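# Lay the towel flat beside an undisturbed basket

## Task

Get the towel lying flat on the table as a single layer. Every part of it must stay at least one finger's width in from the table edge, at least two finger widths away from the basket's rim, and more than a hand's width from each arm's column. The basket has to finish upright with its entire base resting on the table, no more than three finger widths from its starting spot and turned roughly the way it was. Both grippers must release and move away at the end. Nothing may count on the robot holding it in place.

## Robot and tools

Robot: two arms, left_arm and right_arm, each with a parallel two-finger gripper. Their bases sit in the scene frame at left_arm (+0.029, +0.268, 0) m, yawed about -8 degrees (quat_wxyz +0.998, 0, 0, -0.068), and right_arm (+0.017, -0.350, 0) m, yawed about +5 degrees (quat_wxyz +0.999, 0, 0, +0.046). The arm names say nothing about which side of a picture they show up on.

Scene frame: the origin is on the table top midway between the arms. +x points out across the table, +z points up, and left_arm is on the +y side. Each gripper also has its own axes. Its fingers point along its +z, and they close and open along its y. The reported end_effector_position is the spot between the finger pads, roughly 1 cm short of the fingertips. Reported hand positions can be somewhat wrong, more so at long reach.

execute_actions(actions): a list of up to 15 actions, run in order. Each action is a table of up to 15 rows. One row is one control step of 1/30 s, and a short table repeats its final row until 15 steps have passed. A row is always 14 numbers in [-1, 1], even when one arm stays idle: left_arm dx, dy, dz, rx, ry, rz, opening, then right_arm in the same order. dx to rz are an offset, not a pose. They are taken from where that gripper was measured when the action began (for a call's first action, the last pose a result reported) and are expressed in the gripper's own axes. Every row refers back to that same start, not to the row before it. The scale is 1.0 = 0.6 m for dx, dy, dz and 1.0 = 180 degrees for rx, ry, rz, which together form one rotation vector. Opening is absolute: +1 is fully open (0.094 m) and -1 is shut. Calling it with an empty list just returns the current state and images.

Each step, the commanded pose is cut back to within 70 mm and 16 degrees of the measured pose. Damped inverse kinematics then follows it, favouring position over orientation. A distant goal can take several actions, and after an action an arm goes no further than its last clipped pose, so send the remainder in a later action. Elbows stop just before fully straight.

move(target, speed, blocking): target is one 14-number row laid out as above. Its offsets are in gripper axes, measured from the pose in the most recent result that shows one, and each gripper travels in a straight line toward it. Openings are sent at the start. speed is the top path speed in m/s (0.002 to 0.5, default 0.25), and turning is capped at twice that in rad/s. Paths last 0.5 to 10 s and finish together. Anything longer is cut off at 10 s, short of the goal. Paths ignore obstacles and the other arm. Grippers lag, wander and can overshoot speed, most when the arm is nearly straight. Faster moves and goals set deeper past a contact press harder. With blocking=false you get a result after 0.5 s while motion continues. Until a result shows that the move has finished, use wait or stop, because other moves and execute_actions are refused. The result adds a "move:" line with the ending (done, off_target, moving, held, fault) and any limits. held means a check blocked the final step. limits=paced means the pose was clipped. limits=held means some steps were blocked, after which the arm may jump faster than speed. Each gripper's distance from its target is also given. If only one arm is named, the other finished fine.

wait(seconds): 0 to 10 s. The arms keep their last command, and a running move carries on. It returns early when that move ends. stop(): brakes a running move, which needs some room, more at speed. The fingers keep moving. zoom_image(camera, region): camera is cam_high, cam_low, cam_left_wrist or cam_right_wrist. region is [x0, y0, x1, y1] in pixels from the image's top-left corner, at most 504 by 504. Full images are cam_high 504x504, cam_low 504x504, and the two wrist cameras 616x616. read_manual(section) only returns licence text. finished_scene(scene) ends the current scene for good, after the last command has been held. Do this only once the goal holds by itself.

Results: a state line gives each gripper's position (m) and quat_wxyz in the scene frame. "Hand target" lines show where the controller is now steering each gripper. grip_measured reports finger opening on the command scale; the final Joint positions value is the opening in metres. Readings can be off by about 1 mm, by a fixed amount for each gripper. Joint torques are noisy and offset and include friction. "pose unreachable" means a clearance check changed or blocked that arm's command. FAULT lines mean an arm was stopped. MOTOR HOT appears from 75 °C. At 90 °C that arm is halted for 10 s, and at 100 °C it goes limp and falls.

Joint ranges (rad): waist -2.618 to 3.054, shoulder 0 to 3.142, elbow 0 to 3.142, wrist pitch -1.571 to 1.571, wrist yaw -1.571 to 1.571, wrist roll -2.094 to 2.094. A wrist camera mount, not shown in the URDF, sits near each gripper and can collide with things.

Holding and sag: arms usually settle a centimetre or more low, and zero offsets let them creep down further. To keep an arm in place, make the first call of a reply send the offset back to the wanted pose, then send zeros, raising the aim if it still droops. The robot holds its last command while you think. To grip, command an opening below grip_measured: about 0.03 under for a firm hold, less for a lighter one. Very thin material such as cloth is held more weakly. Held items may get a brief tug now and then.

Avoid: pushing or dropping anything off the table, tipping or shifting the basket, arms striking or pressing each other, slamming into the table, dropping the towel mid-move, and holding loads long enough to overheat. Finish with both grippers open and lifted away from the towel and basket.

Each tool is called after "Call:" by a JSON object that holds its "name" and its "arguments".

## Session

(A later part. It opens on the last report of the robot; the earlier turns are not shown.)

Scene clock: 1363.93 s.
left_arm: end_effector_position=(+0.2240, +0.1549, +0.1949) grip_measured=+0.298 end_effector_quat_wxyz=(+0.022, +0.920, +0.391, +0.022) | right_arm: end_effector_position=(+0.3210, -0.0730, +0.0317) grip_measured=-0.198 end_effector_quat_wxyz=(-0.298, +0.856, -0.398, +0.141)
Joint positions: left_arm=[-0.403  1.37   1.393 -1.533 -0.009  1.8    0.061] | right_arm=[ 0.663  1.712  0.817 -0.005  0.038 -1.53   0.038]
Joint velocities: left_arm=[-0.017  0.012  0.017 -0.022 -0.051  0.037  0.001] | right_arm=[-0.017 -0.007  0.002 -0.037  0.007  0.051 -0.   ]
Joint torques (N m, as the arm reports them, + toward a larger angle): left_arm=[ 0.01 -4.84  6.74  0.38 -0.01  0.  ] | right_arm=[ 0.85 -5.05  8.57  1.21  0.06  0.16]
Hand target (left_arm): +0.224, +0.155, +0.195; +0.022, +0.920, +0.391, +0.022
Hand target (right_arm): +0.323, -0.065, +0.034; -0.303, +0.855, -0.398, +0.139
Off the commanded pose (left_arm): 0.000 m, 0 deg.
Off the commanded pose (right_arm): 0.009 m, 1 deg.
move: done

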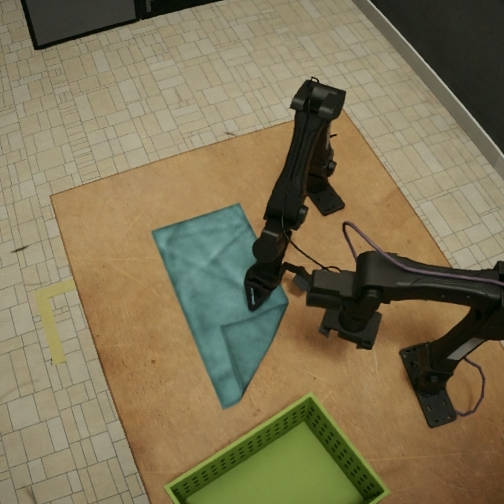

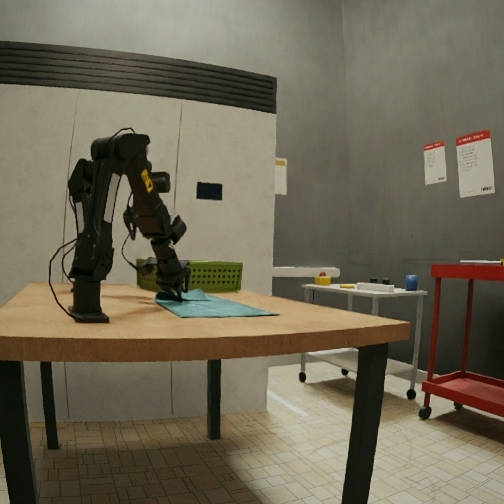

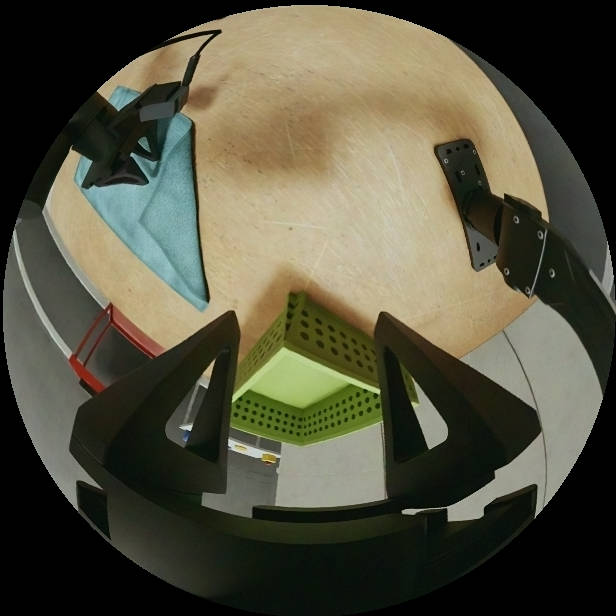

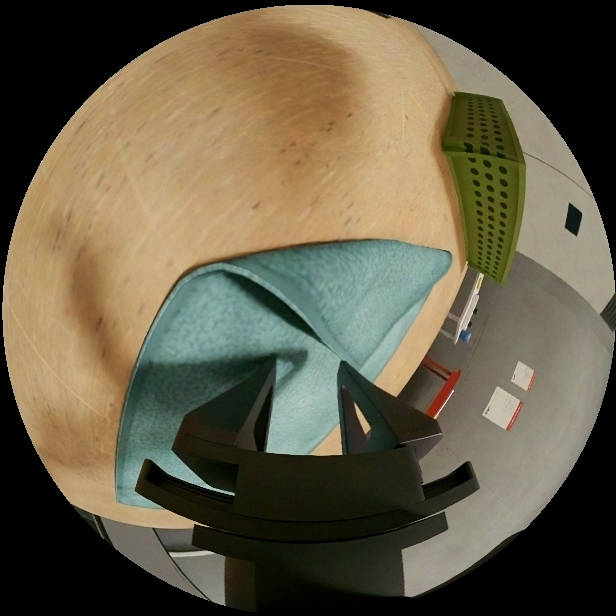

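Call:
{"name": "move", "arguments": {"target": [0,0,0,0,0,0,0.3, -0.040,0.0,0.0,0,0,0,-0.2], "speed": 0.03}}

Scene clock: 1372.63 s.
left_arm: end_effector_position=(+0.2240, +0.1549, +0.1949) grip_measured=+0.298 end_effector_quat_wxyz=(+0.022, +0.920, +0.391, +0.022) | right_arm: end_effector_position=(+0.3068, -0.0584, +0.0320) grip_measured=-0.198 end_effector_quat_wxyz=(-0.299, +0.856, -0.397, +0.142)
Joint positions: left_arm=[-0.403  1.37   1.393 -1.533 -0.009  1.8    0.061] | right_arm=[ 0.73   1.712  0.817 -0.005  0.08  -1.48   0.038]
Joint velocities: left_arm=[-0.012 -0.012 -0.007 -0.051 -0.007  0.007 -0.   ] | right_arm=[-0.002 -0.007  0.007 -0.095  0.037  0.066 -0.   ]
Joint torques (N m, as the arm reports them, + toward a larger angle): left_arm=[ 0.03 -4.88  6.84  0.38  0.    0.01] | right_arm=[ 0.75 -5.68  7.21  1.15  0.01  0.11]
Hand target (left_arm): +0.224, +0.155, +0.195; +0.022, +0.920, +0.391, +0.022
Hand target (right_arm): +0.305, -0.055, +0.032; -0.298, +0.856, -0.398, +0.140
Off the commanded pose (left_arm): 0.000 m, 0 deg.
Off the commanded pose (right_arm): 0.004 m, 0 deg.
move: done

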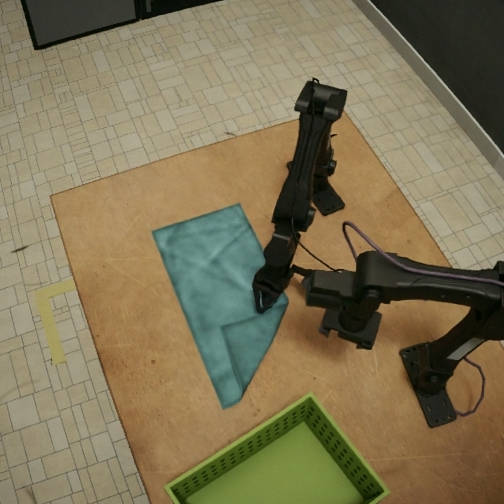

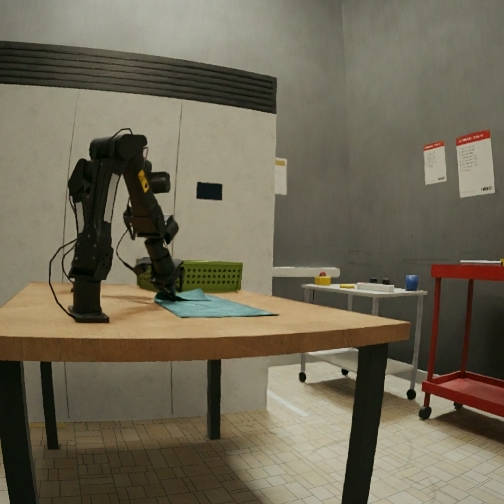

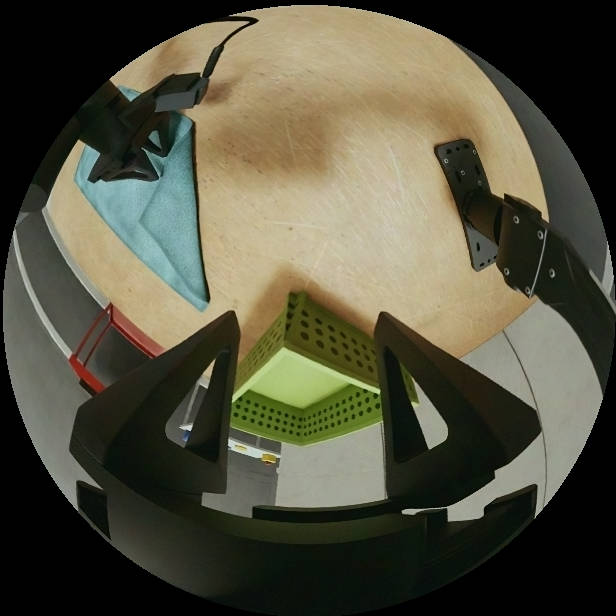

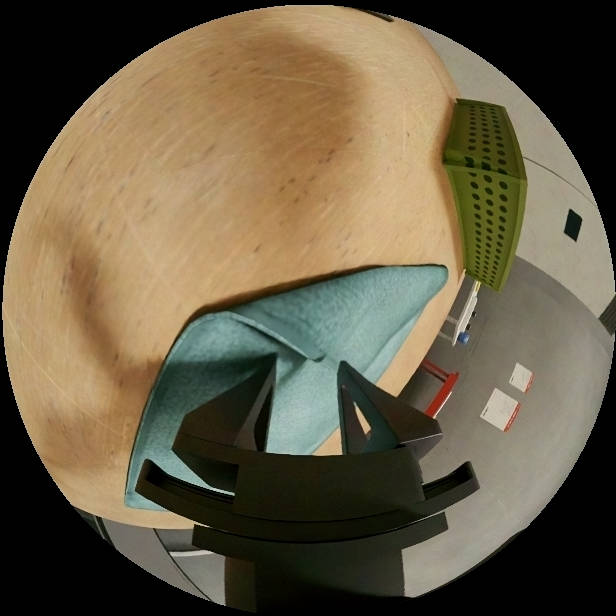

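Call:
{"name": "move", "arguments": {"target": [0,0,0,0,0,0,0.3, -0.020,-0.018,0.008,0,0,0,-0.2], "speed": 0.02}}

Call:
{"name": "zoom_image", "arguments": {"camera": "cam_right_wrist", "region": [180, 250, 440, 450]}}

Scene clock: 1378.13 s.
left_arm: end_effector_position=(+0.2240, +0.1549, +0.1949) grip_measured=+0.298 end_effector_quat_wxyz=(+0.022, +0.920, +0.391, +0.022) | right_arm: end_effector_position=(+0.3068, -0.0485, +0.0324) grip_measured=-0.198 end_effector_quat_wxyz=(-0.299, +0.856, -0.396, +0.142)
Joint positions: left_arm=[-0.403  1.37   1.393 -1.533 -0.009  1.8    0.061] | right_arm=[ 0.753  1.736  0.848 -0.014  0.094 -1.464  0.038]
Joint velocities: left_arm=[-0.017 -0.022  0.017 -0.022 -0.051 -0.051 -0.   ] | right_arm=[-0.002  0.007 -0.007 -0.051 -0.037 -0.037  0.   ]
Joint torques (N m, as the arm reports them, + toward a larger angle): left_arm=[-0.02 -4.89  6.78  0.37  0.01  0.02] | right_arm=[ 1.14 -5.56  8.92  1.08  0.1   0.14]
Hand target (left_arm): +0.224, +0.155, +0.195; +0.022, +0.920, +0.391, +0.022
Hand target (right_arm): +0.308, -0.042, +0.035; -0.299, +0.856, -0.397, +0.142
Off the commanded pose (left_arm): 0.000 m, 0 deg.
Off the commanded pose (right_arm): 0.007 m, 0 deg.
move: done

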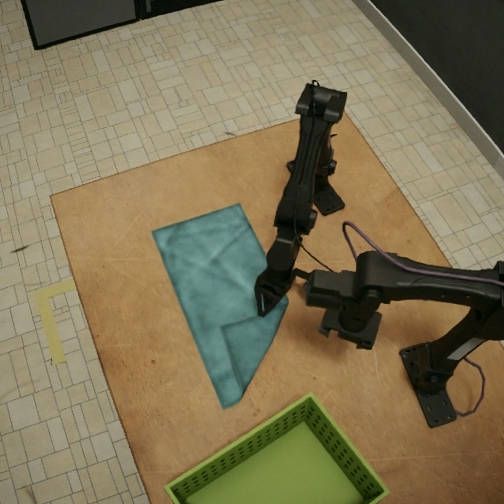

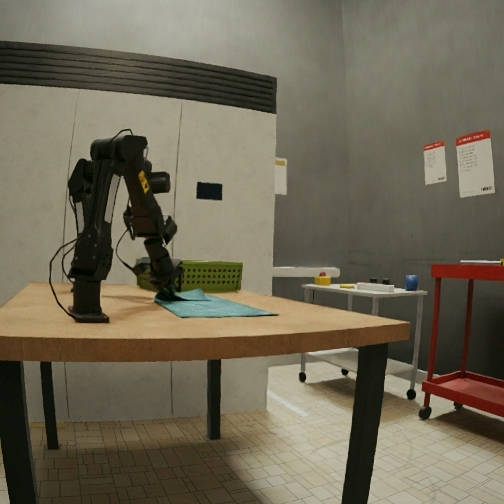

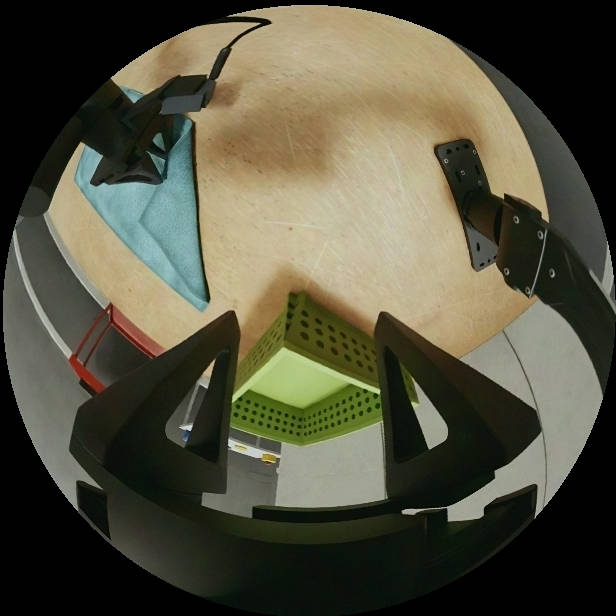

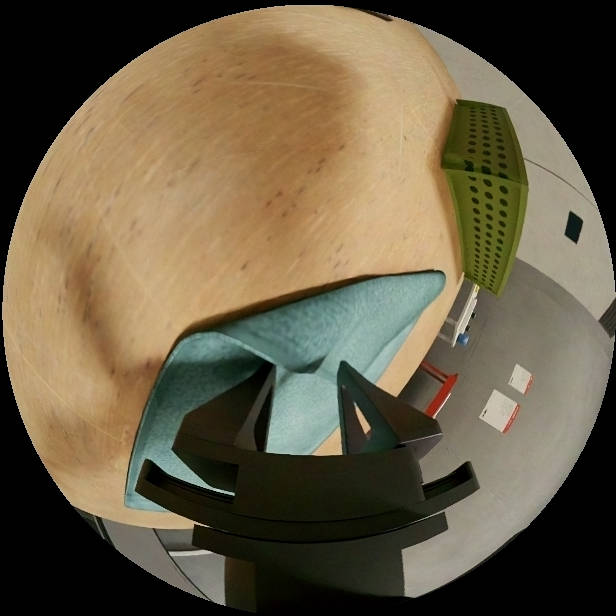

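Region (180, 250, 440, 450) of cam_right_wrist's 616x616 image, scaled by 1.938, with more detail than that image has; it fills the top 388 rows of this view, and the rest is white.

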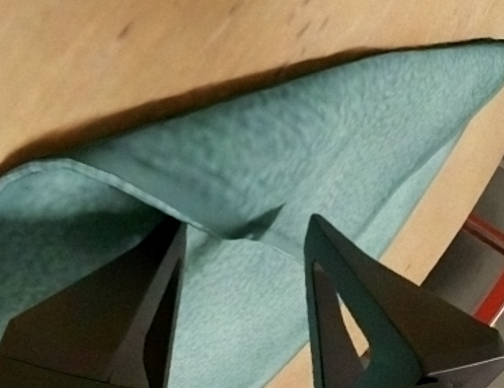

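Call:
{"name": "execute_actions", "arguments": {"actions": []}}

Scene clock: 1390.13 s.
left_arm: end_effector_position=(+0.2240, +0.1549, +0.1949) grip_measured=+0.298 end_effector_quat_wxyz=(+0.022, +0.920, +0.391, +0.022) | right_arm: end_effector_position=(+0.3068, -0.0486, +0.0323) grip_measured=-0.198 end_effector_quat_wxyz=(-0.298, +0.856, -0.397, +0.142)
Joint positions: left_arm=[-0.403  1.37   1.393 -1.533 -0.009  1.8    0.061] | right_arm=[ 0.753  1.736  0.848 -0.015  0.095 -1.463  0.038]
Joint velocities: left_arm=[-0.012  0.007 -0.002  0.007 -0.066  0.037 -0.001] | right_arm=[ 0.007 -0.007  0.002 -0.037  0.022  0.022  0.   ]
Joint torques (N m, as the arm reports them, + toward a larger angle): left_arm=[-0.01 -4.98  6.74  0.38  0.04  0.01] | right_arm=[ 0.84 -5.58  8.81  1.07  0.09  0.1 ]
Hand target (left_arm): +0.224, +0.155, +0.195; +0.022, +0.920, +0.391, +0.022
Hand target (right_arm): +0.308, -0.042, +0.035; -0.299, +0.856, -0.397, +0.142
Off the commanded pose (left_arm): 0.000 m, 0 deg.
Off the commanded pose (right_arm): 0.007 m, 0 deg.

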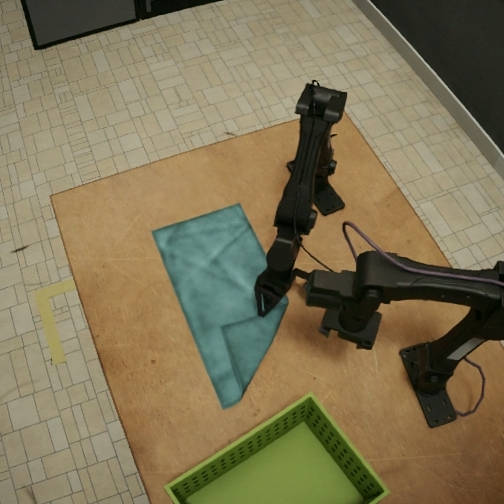

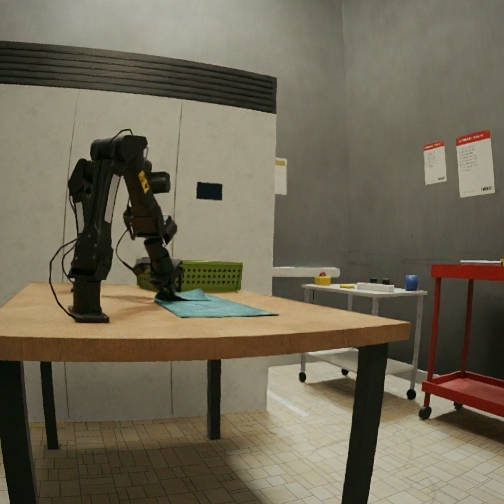

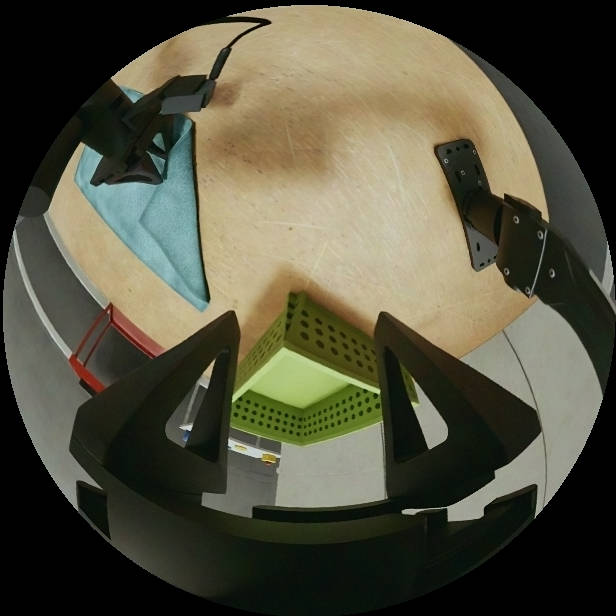

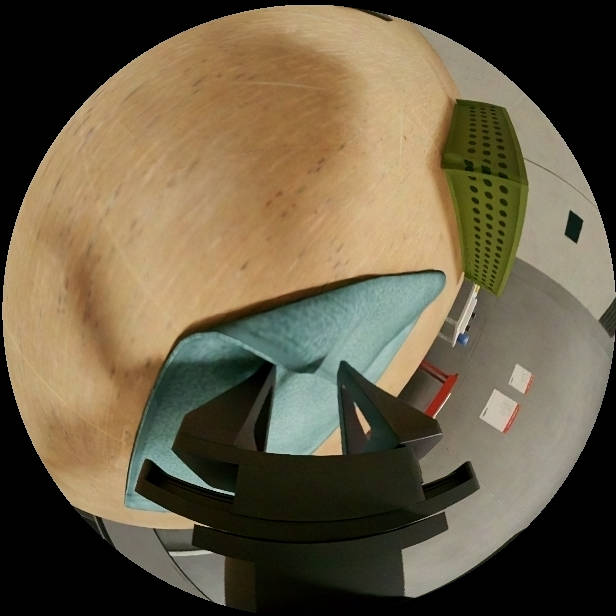

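Call:
{"name": "execute_actions", "arguments": {"actions": [[[0,0,0,0,0,0,0.3,0,0,0,0,0,0,-0.3],[0,0,0,0,0,0,0.3,0,0,0,0,0,0,-0.4],[0,0,0,0,0,0,0.3,0,0,0,0,0,0,-0.5],[0,0,0,0,0,0,0.3,0,0,0,0,0,0,-0.6],[0,0,0,0,0,0,0.3,0,0,0,0,0,0,-0.7],[0,0,0,0,0,0,0.3,0,0,0,0,0,0,-0.8],[0,0,0,0,0,0,0.3,0,0,0,0,0,0,-0.85],[0,0,0,0,0,0,0.3,0,0,0,0,0,0,-0.9],[0,0,0,0,0,0,0.3,0,0,0,0,0,0,-0.95],[0,0,0,0,0,0,0.3,0,0,0,0,0,0,-1.0]],[[0,0,0,0,0,0,0.3,0,0,0,0,0,0,-1.0]]]}}

Scene clock: 1395.47 s.
left_arm: end_effector_position=(+0.2240, +0.1549, +0.1949) grip_measured=+0.298 end_effector_quat_wxyz=(+0.022, +0.920, +0.391, +0.022) | right_arm: end_effector_position=(+0.3068, -0.0486, +0.0323) grip_measured=-0.986 end_effector_quat_wxyz=(-0.298, +0.856, -0.397, +0.142)
Joint positions: left_arm=[-0.403  1.37   1.393 -1.533 -0.009  1.8    0.061] | right_arm=[ 0.753  1.736  0.848 -0.015  0.095 -1.463  0.001]
Joint velocities: left_arm=[ 0.007  0.007  0.002  0.007  0.007 -0.066 -0.   ] | right_arm=[-0.002  0.007  0.002  0.066 -0.022 -0.022 -0.001]
Joint torques (N m, as the arm reports them, + toward a larger angle): left_arm=[ 0.17 -4.9   6.84  0.36  0.03  0.03] | right_arm=[-0.01 -6.51  6.28  1.2   0.04 -0.01]
Hand target (left_arm): +0.224, +0.155, +0.195; +0.022, +0.920, +0.391, +0.022
Hand target (right_arm): +0.307, -0.049, +0.032; -0.298, +0.856, -0.397, +0.142
Off the commanded pose (left_arm): 0.000 m, 0 deg.
Off the commanded pose (right_arm): 0.000 m, 0 deg.

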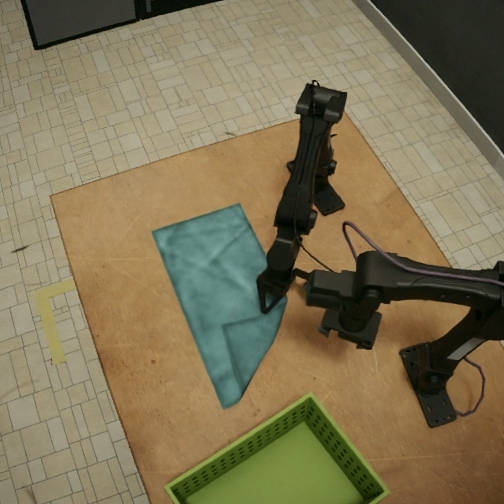

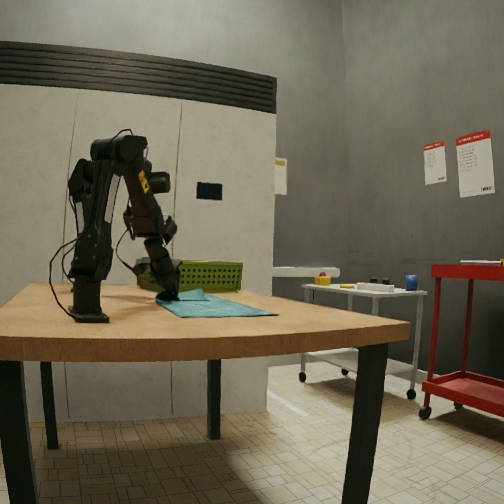

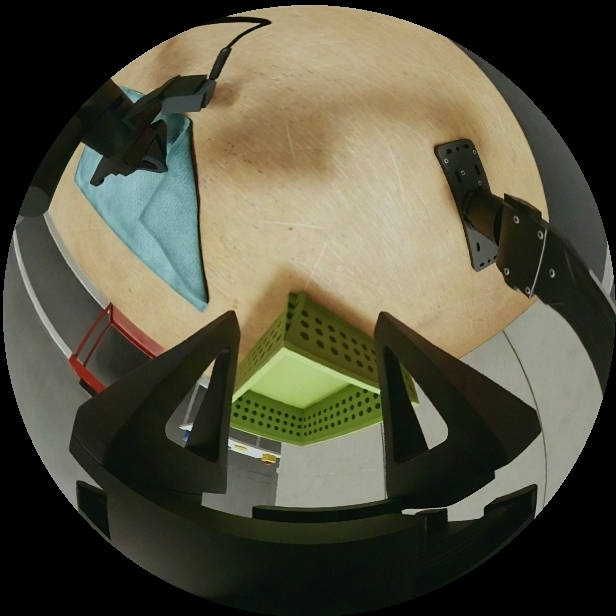

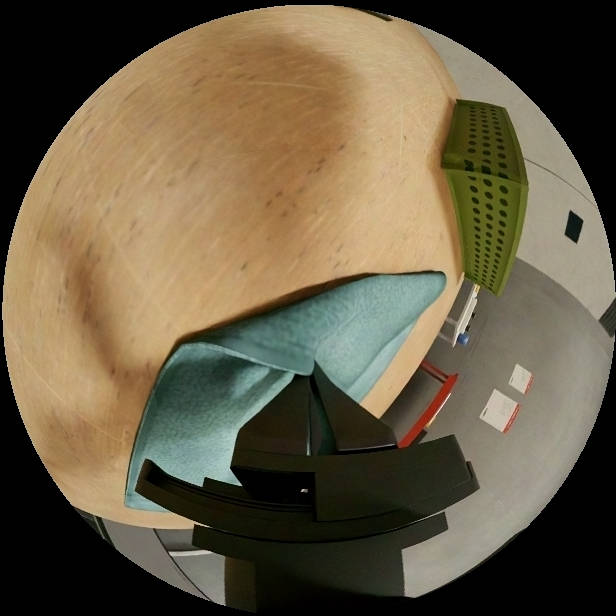

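Call:
{"name": "move", "arguments": {"target": [0,0,0,0,0,0,0.3,0,-0.032,-0.038,0,0,0,-1.0], "speed": 0.03}}

Scene clock: 1401.90 s.
left_arm: end_effector_position=(+0.2240, +0.1549, +0.1949) grip_measured=+0.298 end_effector_quat_wxyz=(+0.022, +0.920, +0.391, +0.022) | right_arm: end_effector_position=(+0.3019, -0.0541, +0.0409) grip_measured=-0.986 end_effector_quat_wxyz=(-0.278, +0.863, -0.399, +0.136)
Joint positions: left_arm=[-0.403  1.37   1.393 -1.533 -0.009  1.8    0.061] | right_arm=[ 0.753  1.704  0.884 -0.127  0.095 -1.463  0.001]
Joint velocities: left_arm=[ 0.012 -0.017  0.007 -0.051 -0.037 -0.007 -0.   ] | right_arm=[ 0.012 -0.007 -0.002 -0.081 -0.022 -0.022 -0.001]
Joint torques (N m, as the arm reports them, + toward a larger angle): left_arm=[-0.02 -4.98  6.76  0.38  0.    0.02] | right_arm=[ 0.   -8.91  8.95  1.02  0.04 -0.01]
Hand target (left_arm): +0.224, +0.155, +0.195; +0.022, +0.920, +0.391, +0.022
Hand target (right_arm): +0.307, -0.048, +0.062; -0.299, +0.856, -0.397, +0.142
Off the commanded pose (left_arm): 0.000 m, 0 deg.
Off the commanded pose (right_arm): 0.023 m, 3 deg.
move: off_target (right_arm)

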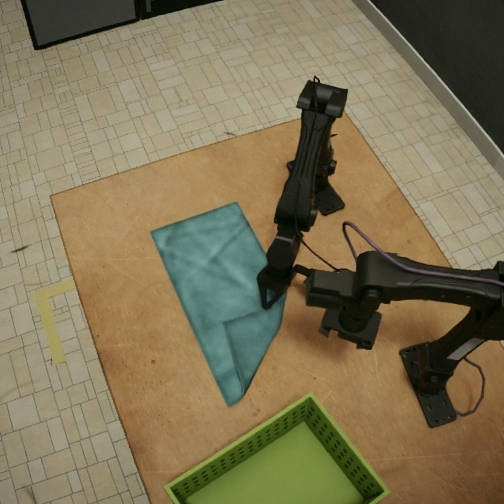

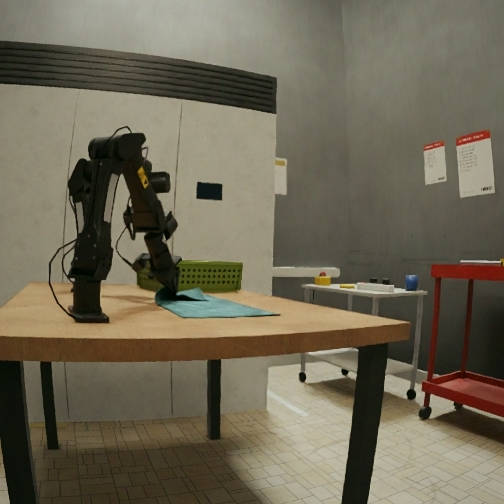

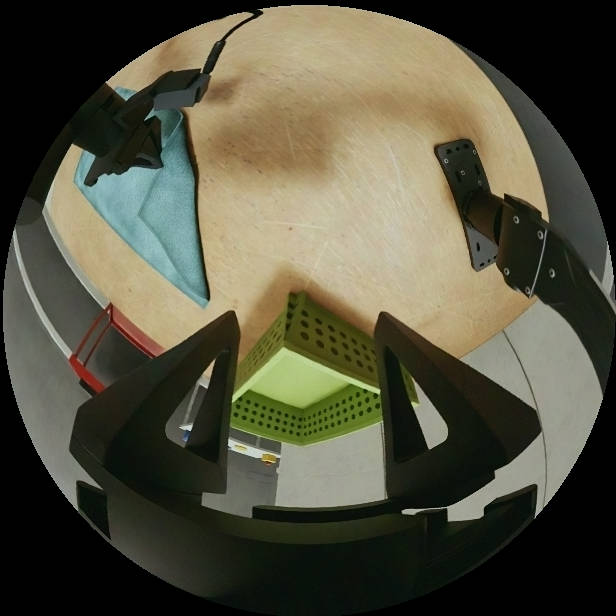

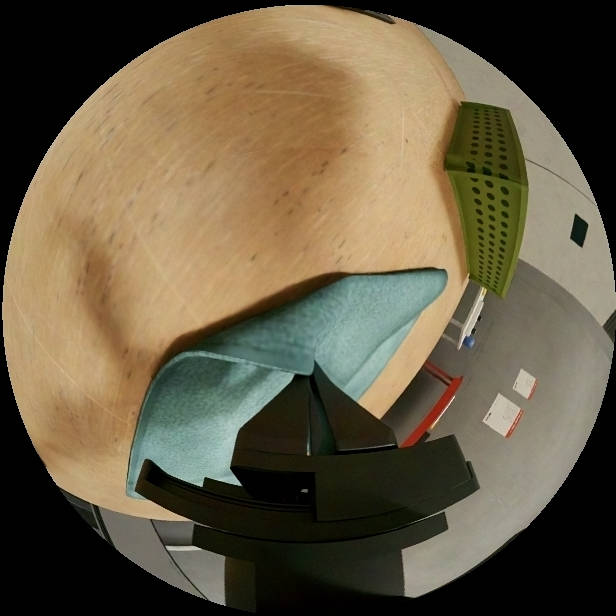

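Call:
{"name": "move", "arguments": {"target": [0,0,0,0,0,0,0.3,-0.06,-0.06,-0.08,0,0,0,-1.0], "speed": 0.04}}

Scene clock: 1405.13 s.
left_arm: end_effector_position=(+0.2240, +0.1549, +0.1949) grip_measured=+0.298 end_effector_quat_wxyz=(+0.022, +0.920, +0.391, +0.022) | right_arm: end_effector_position=(+0.2780, -0.0327, +0.0777) grip_measured=-0.986 end_effector_quat_wxyz=(-0.255, +0.871, -0.399, +0.130)
Joint positions: left_arm=[-0.403  1.37   1.393 -1.533 -0.009  1.8    0.061] | right_arm=[ 0.855  1.666  1.039 -0.379  0.151 -1.379  0.001]
Joint velocities: left_arm=[-0.017 -0.007 -0.007 -0.066 -0.022  0.007 -0.   ] | right_arm=[-0.012 -0.022 -0.032 -0.037 -0.095  0.037 -0.   ]
Joint torques (N m, as the arm reports them, + toward a larger angle): left_arm=[ 0.03 -4.77  6.89  0.41  0.01  0.  ] | right_arm=[ 0.83 -8.92  9.64  1.    0.08  0.11]
Hand target (left_arm): +0.224, +0.155, +0.195; +0.022, +0.920, +0.391, +0.022
Hand target (right_arm): +0.279, -0.025, +0.100; -0.279, +0.863, -0.399, +0.135
Off the commanded pose (left_arm): 0.000 m, 0 deg.
Off the commanded pose (right_arm): 0.024 m, 3 deg.
move: off_target (right_arm)

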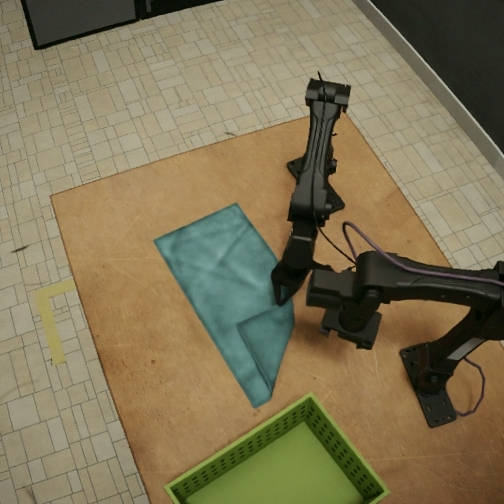

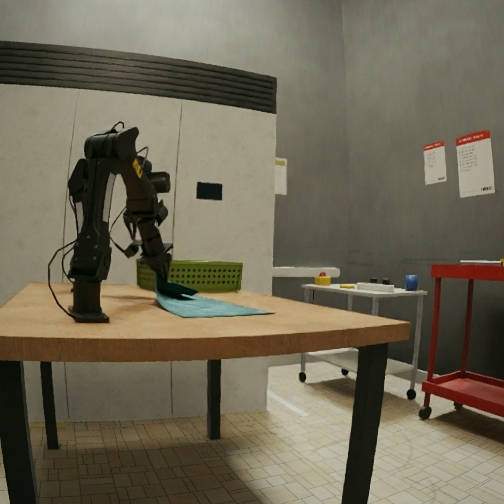

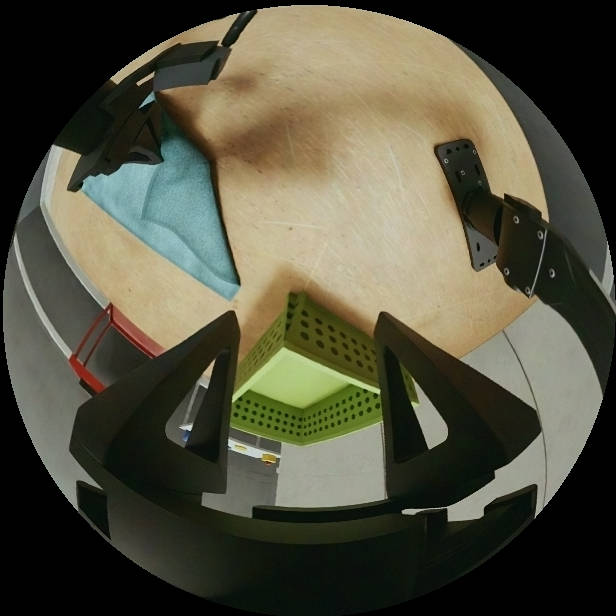

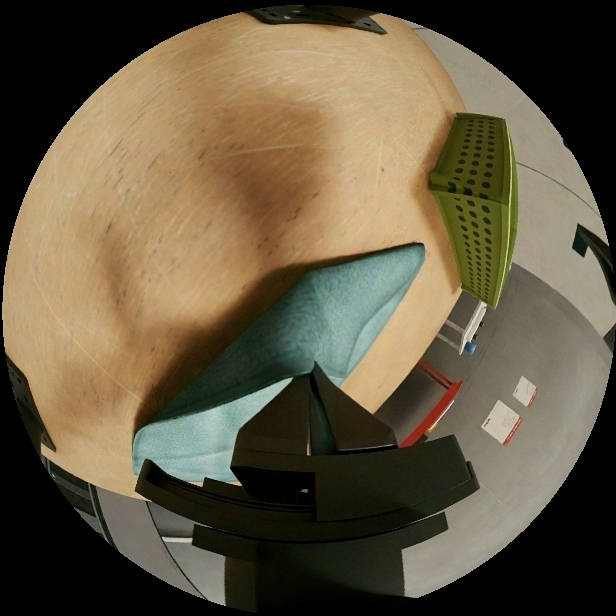

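Call:
{"name": "move", "arguments": {"target": [0.026,-0.165,-0.05,0,0,0,0.3,-0.081,0.010,-0.019,0.058,0.204,-0.132,-1.0], "speed": 0.05}}

Scene clock: 1433.37 s.
left_arm: end_effector_position=(+0.1707, +0.2342, +0.2243) grip_measured=+0.298 end_effector_quat_wxyz=(+0.103, +0.904, +0.390, +0.140) | right_arm: end_effector_position=(+0.2376, -0.0104, +0.0749) grip_measured=-0.986 end_effector_quat_wxyz=(-0.155, +0.831, -0.260, +0.467)
Joint positions: left_arm=[-0.119  0.87   1.206 -1.558 -0.009  2.075  0.061] | right_arm=[ 1.278  1.908  1.104 -0.421  0.991 -1.354  0.001]
Joint velocities: left_arm=[-0.002  0.007 -0.002  0.081  0.022  0.037 -0.   ] | right_arm=[-0.007  0.022  0.012 -0.037  0.037  0.066 -0.   ]
Joint torques (N m, as the arm reports them, + toward a larger angle): left_arm=[ 0.61 -1.18  4.29  0.76  0.2   0.11] | right_arm=[ 0.77 -6.89  8.59  0.6   0.58  0.05]
Hand target (left_arm): +0.162, +0.235, +0.218; +0.100, +0.907, +0.388, +0.127
Hand target (right_arm): +0.237, -0.003, +0.083; -0.164, +0.824, -0.262, +0.475
Off the commanded pose (left_arm): 0.010 m, 17 deg; orientation clipped at the last step of the last action.
Off the commanded pose (right_arm): 0.011 m, 2 deg.
joint sent to its limit (left arm) — the command would take joint 4 (wrist pitch) past its lower limit, so that joint was sent only as far as its limit.
move: off_target (left_arm, right_arm); limits=paced

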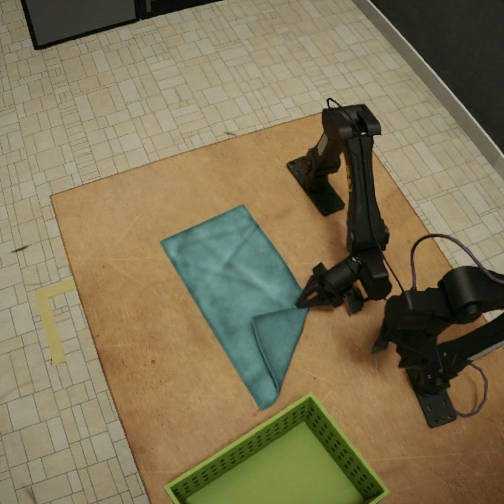

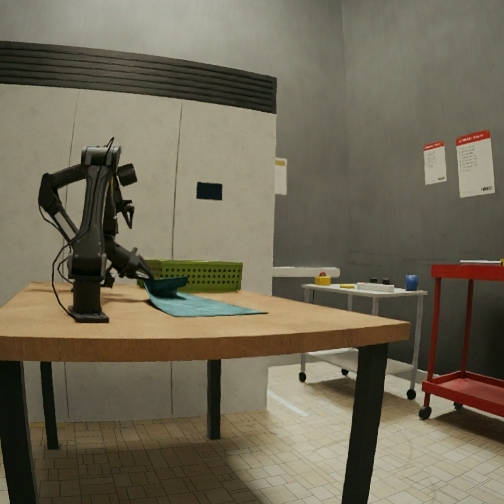

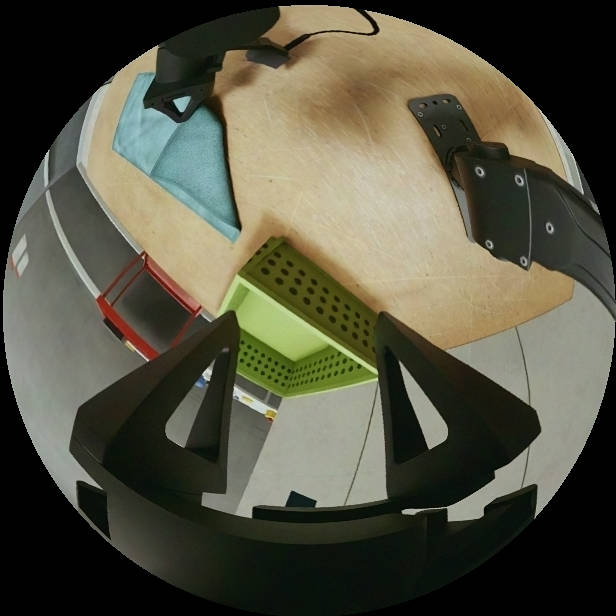

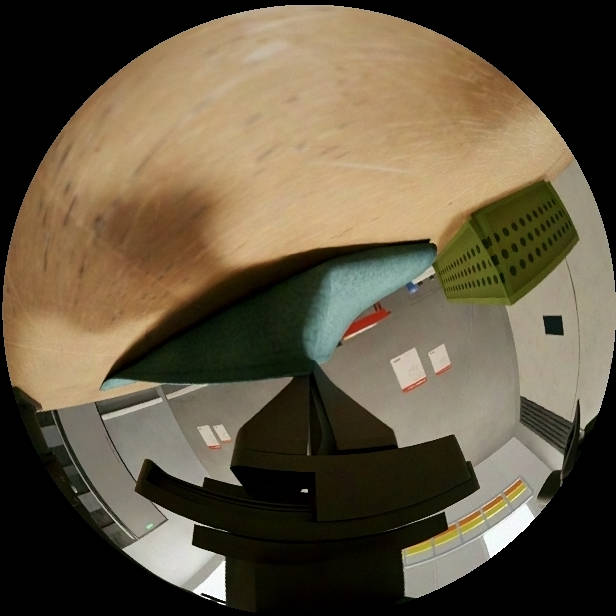

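Call:
{"name": "move", "arguments": {"target": [0,0,0,0,0,0,0.3,-0.0865,-0.001,-0.035,0,0,0,-1.0], "speed": 0.04}}

Scene clock: 1446.20 s.
left_arm: end_effector_position=(+0.1710, +0.2342, +0.2244) grip_measured=+0.298 end_effector_quat_wxyz=(+0.103, +0.905, +0.389, +0.140) | right_arm: end_effector_position=(+0.1986, +0.0134, +0.0436) grip_measured=-0.986 end_effector_quat_wxyz=(-0.148, +0.837, -0.258, +0.459)
Joint positions: left_arm=[-0.119  0.87   1.206 -1.557 -0.009  2.078  0.061] | right_arm=[ 1.392  2.062  1.219 -0.57   0.999 -1.147  0.001]
Joint velocities: left_arm=[-0.002  0.007 -0.012 -0.051 -0.066  0.007 -0.001] | right_arm=[-0.017 -0.007  0.042 -0.066  0.007  0.037 -0.001]
Joint torques (N m, as the arm reports them, + toward a larger angle): left_arm=[0.06 0.43 6.31 0.94 0.   0.  ] | right_arm=[ 0.87 -7.83  8.1   0.34  0.58  0.11]
Hand target (left_arm): +0.171, +0.234, +0.224; +0.103, +0.904, +0.390, +0.140
Hand target (right_arm): +0.197, +0.020, +0.050; -0.156, +0.832, -0.260, +0.466
Off the commanded pose (left_arm): 0.000 m, 0 deg.
Off the commanded pose (right_arm): 0.009 m, 1 deg.
move: done

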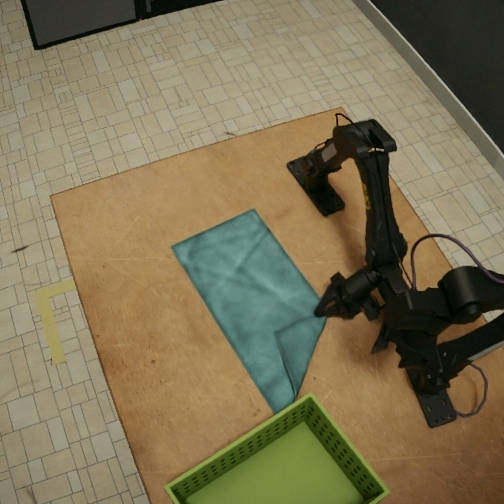

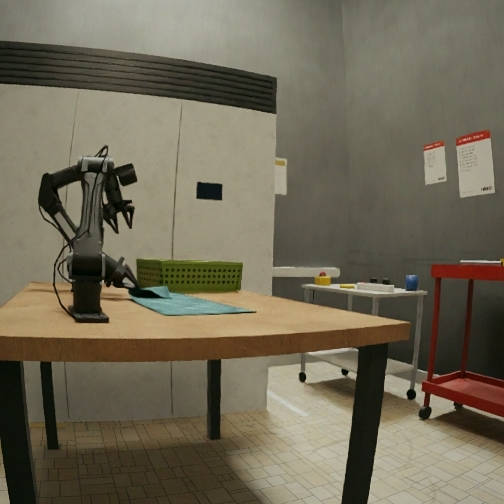

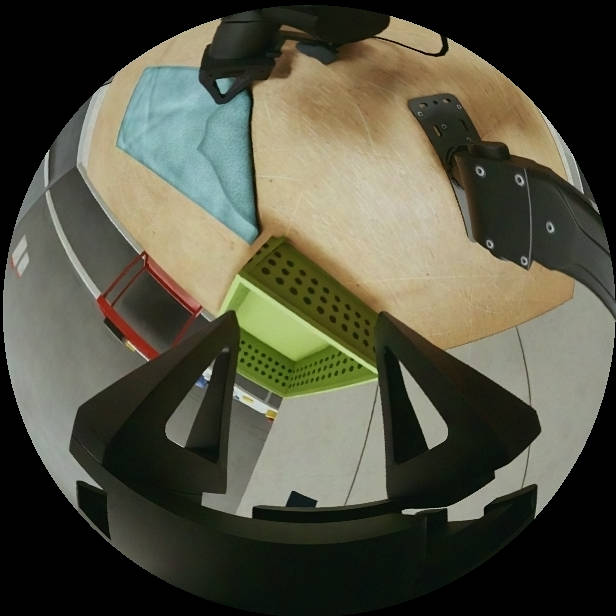

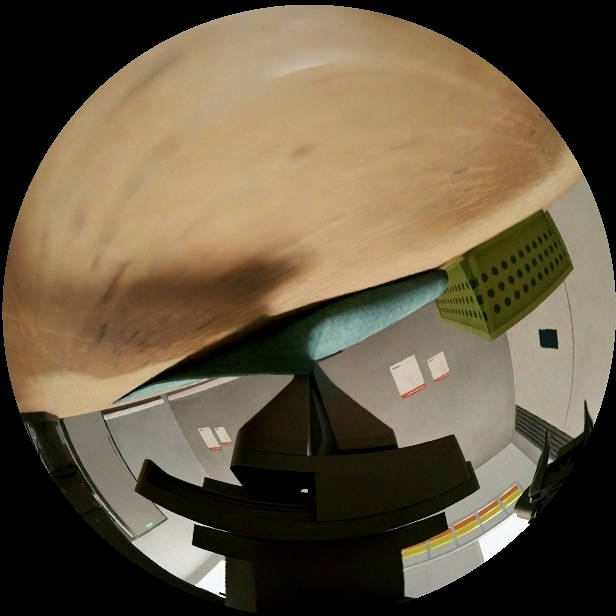

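Call:
{"name": "move", "arguments": {"target": [-0.326,0.461,0.305,0.096,-0.057,0.003,0.3,0,0,0,0,0,0,-1.0], "speed": 0.12}}

Scene clock: 1479.23 s.
left_arm: end_effector_position=(+0.2967, -0.1079, +0.1040) grip_measured=+0.298 end_effector_quat_wxyz=(+0.003, +0.922, +0.387, +0.010) | right_arm: end_effector_position=(+0.1984, +0.0128, +0.0433) grip_measured=-0.986 end_effector_quat_wxyz=(-0.147, +0.837, -0.259, +0.458)
Joint positions: left_arm=[-0.826  2.391  2.366 -1.535 -0.019  1.386  0.061] | right_arm=[ 1.392  2.062  1.219 -0.574  0.997 -1.143  0.001]
Joint velocities: left_arm=[-0.017  0.017 -0.017  0.007  0.037  0.095 -0.001] | right_arm=[-0.002 -0.017  0.007 -0.051 -0.037  0.007  0.   ]
Joint torques (N m, as the arm reports them, + toward a larger angle): left_arm=[ -0.54 -14.     9.5    0.14   0.13  -0.12] | right_arm=[-0.01 -8.45  5.51  0.46  0.42 -0.05]
Hand target (left_arm): +0.292, -0.112, +0.106; +0.004, +0.922, +0.388, +0.003
Hand target (right_arm): +0.199, +0.013, +0.044; -0.148, +0.837, -0.258, +0.459
Off the commanded pose (left_arm): 0.008 m, 1 deg.
Off the commanded pose (right_arm): 0.001 m, 0 deg.
move: done

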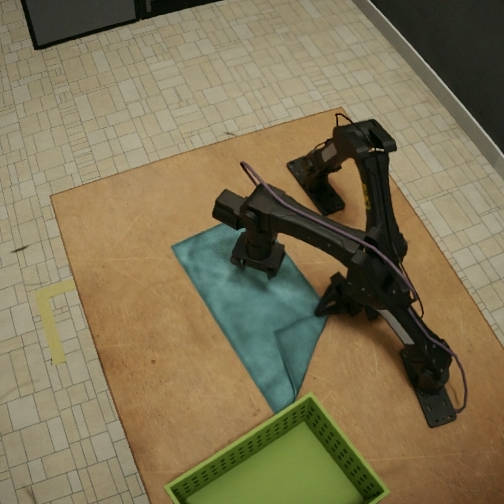

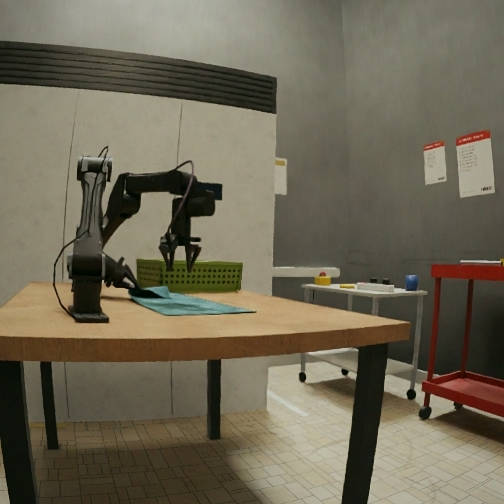

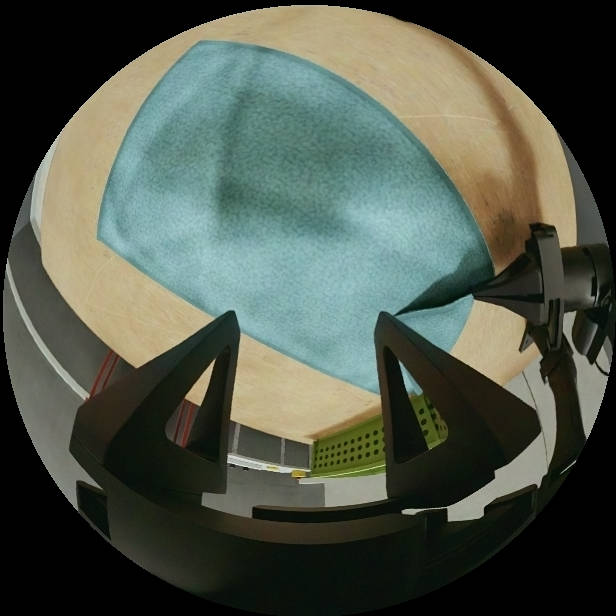

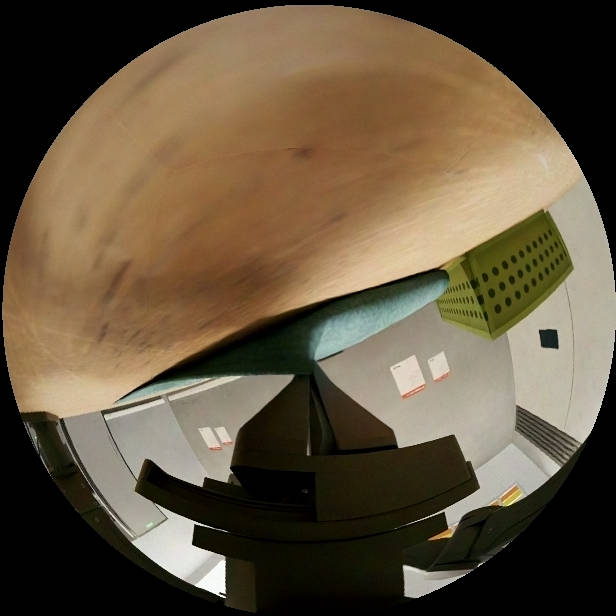

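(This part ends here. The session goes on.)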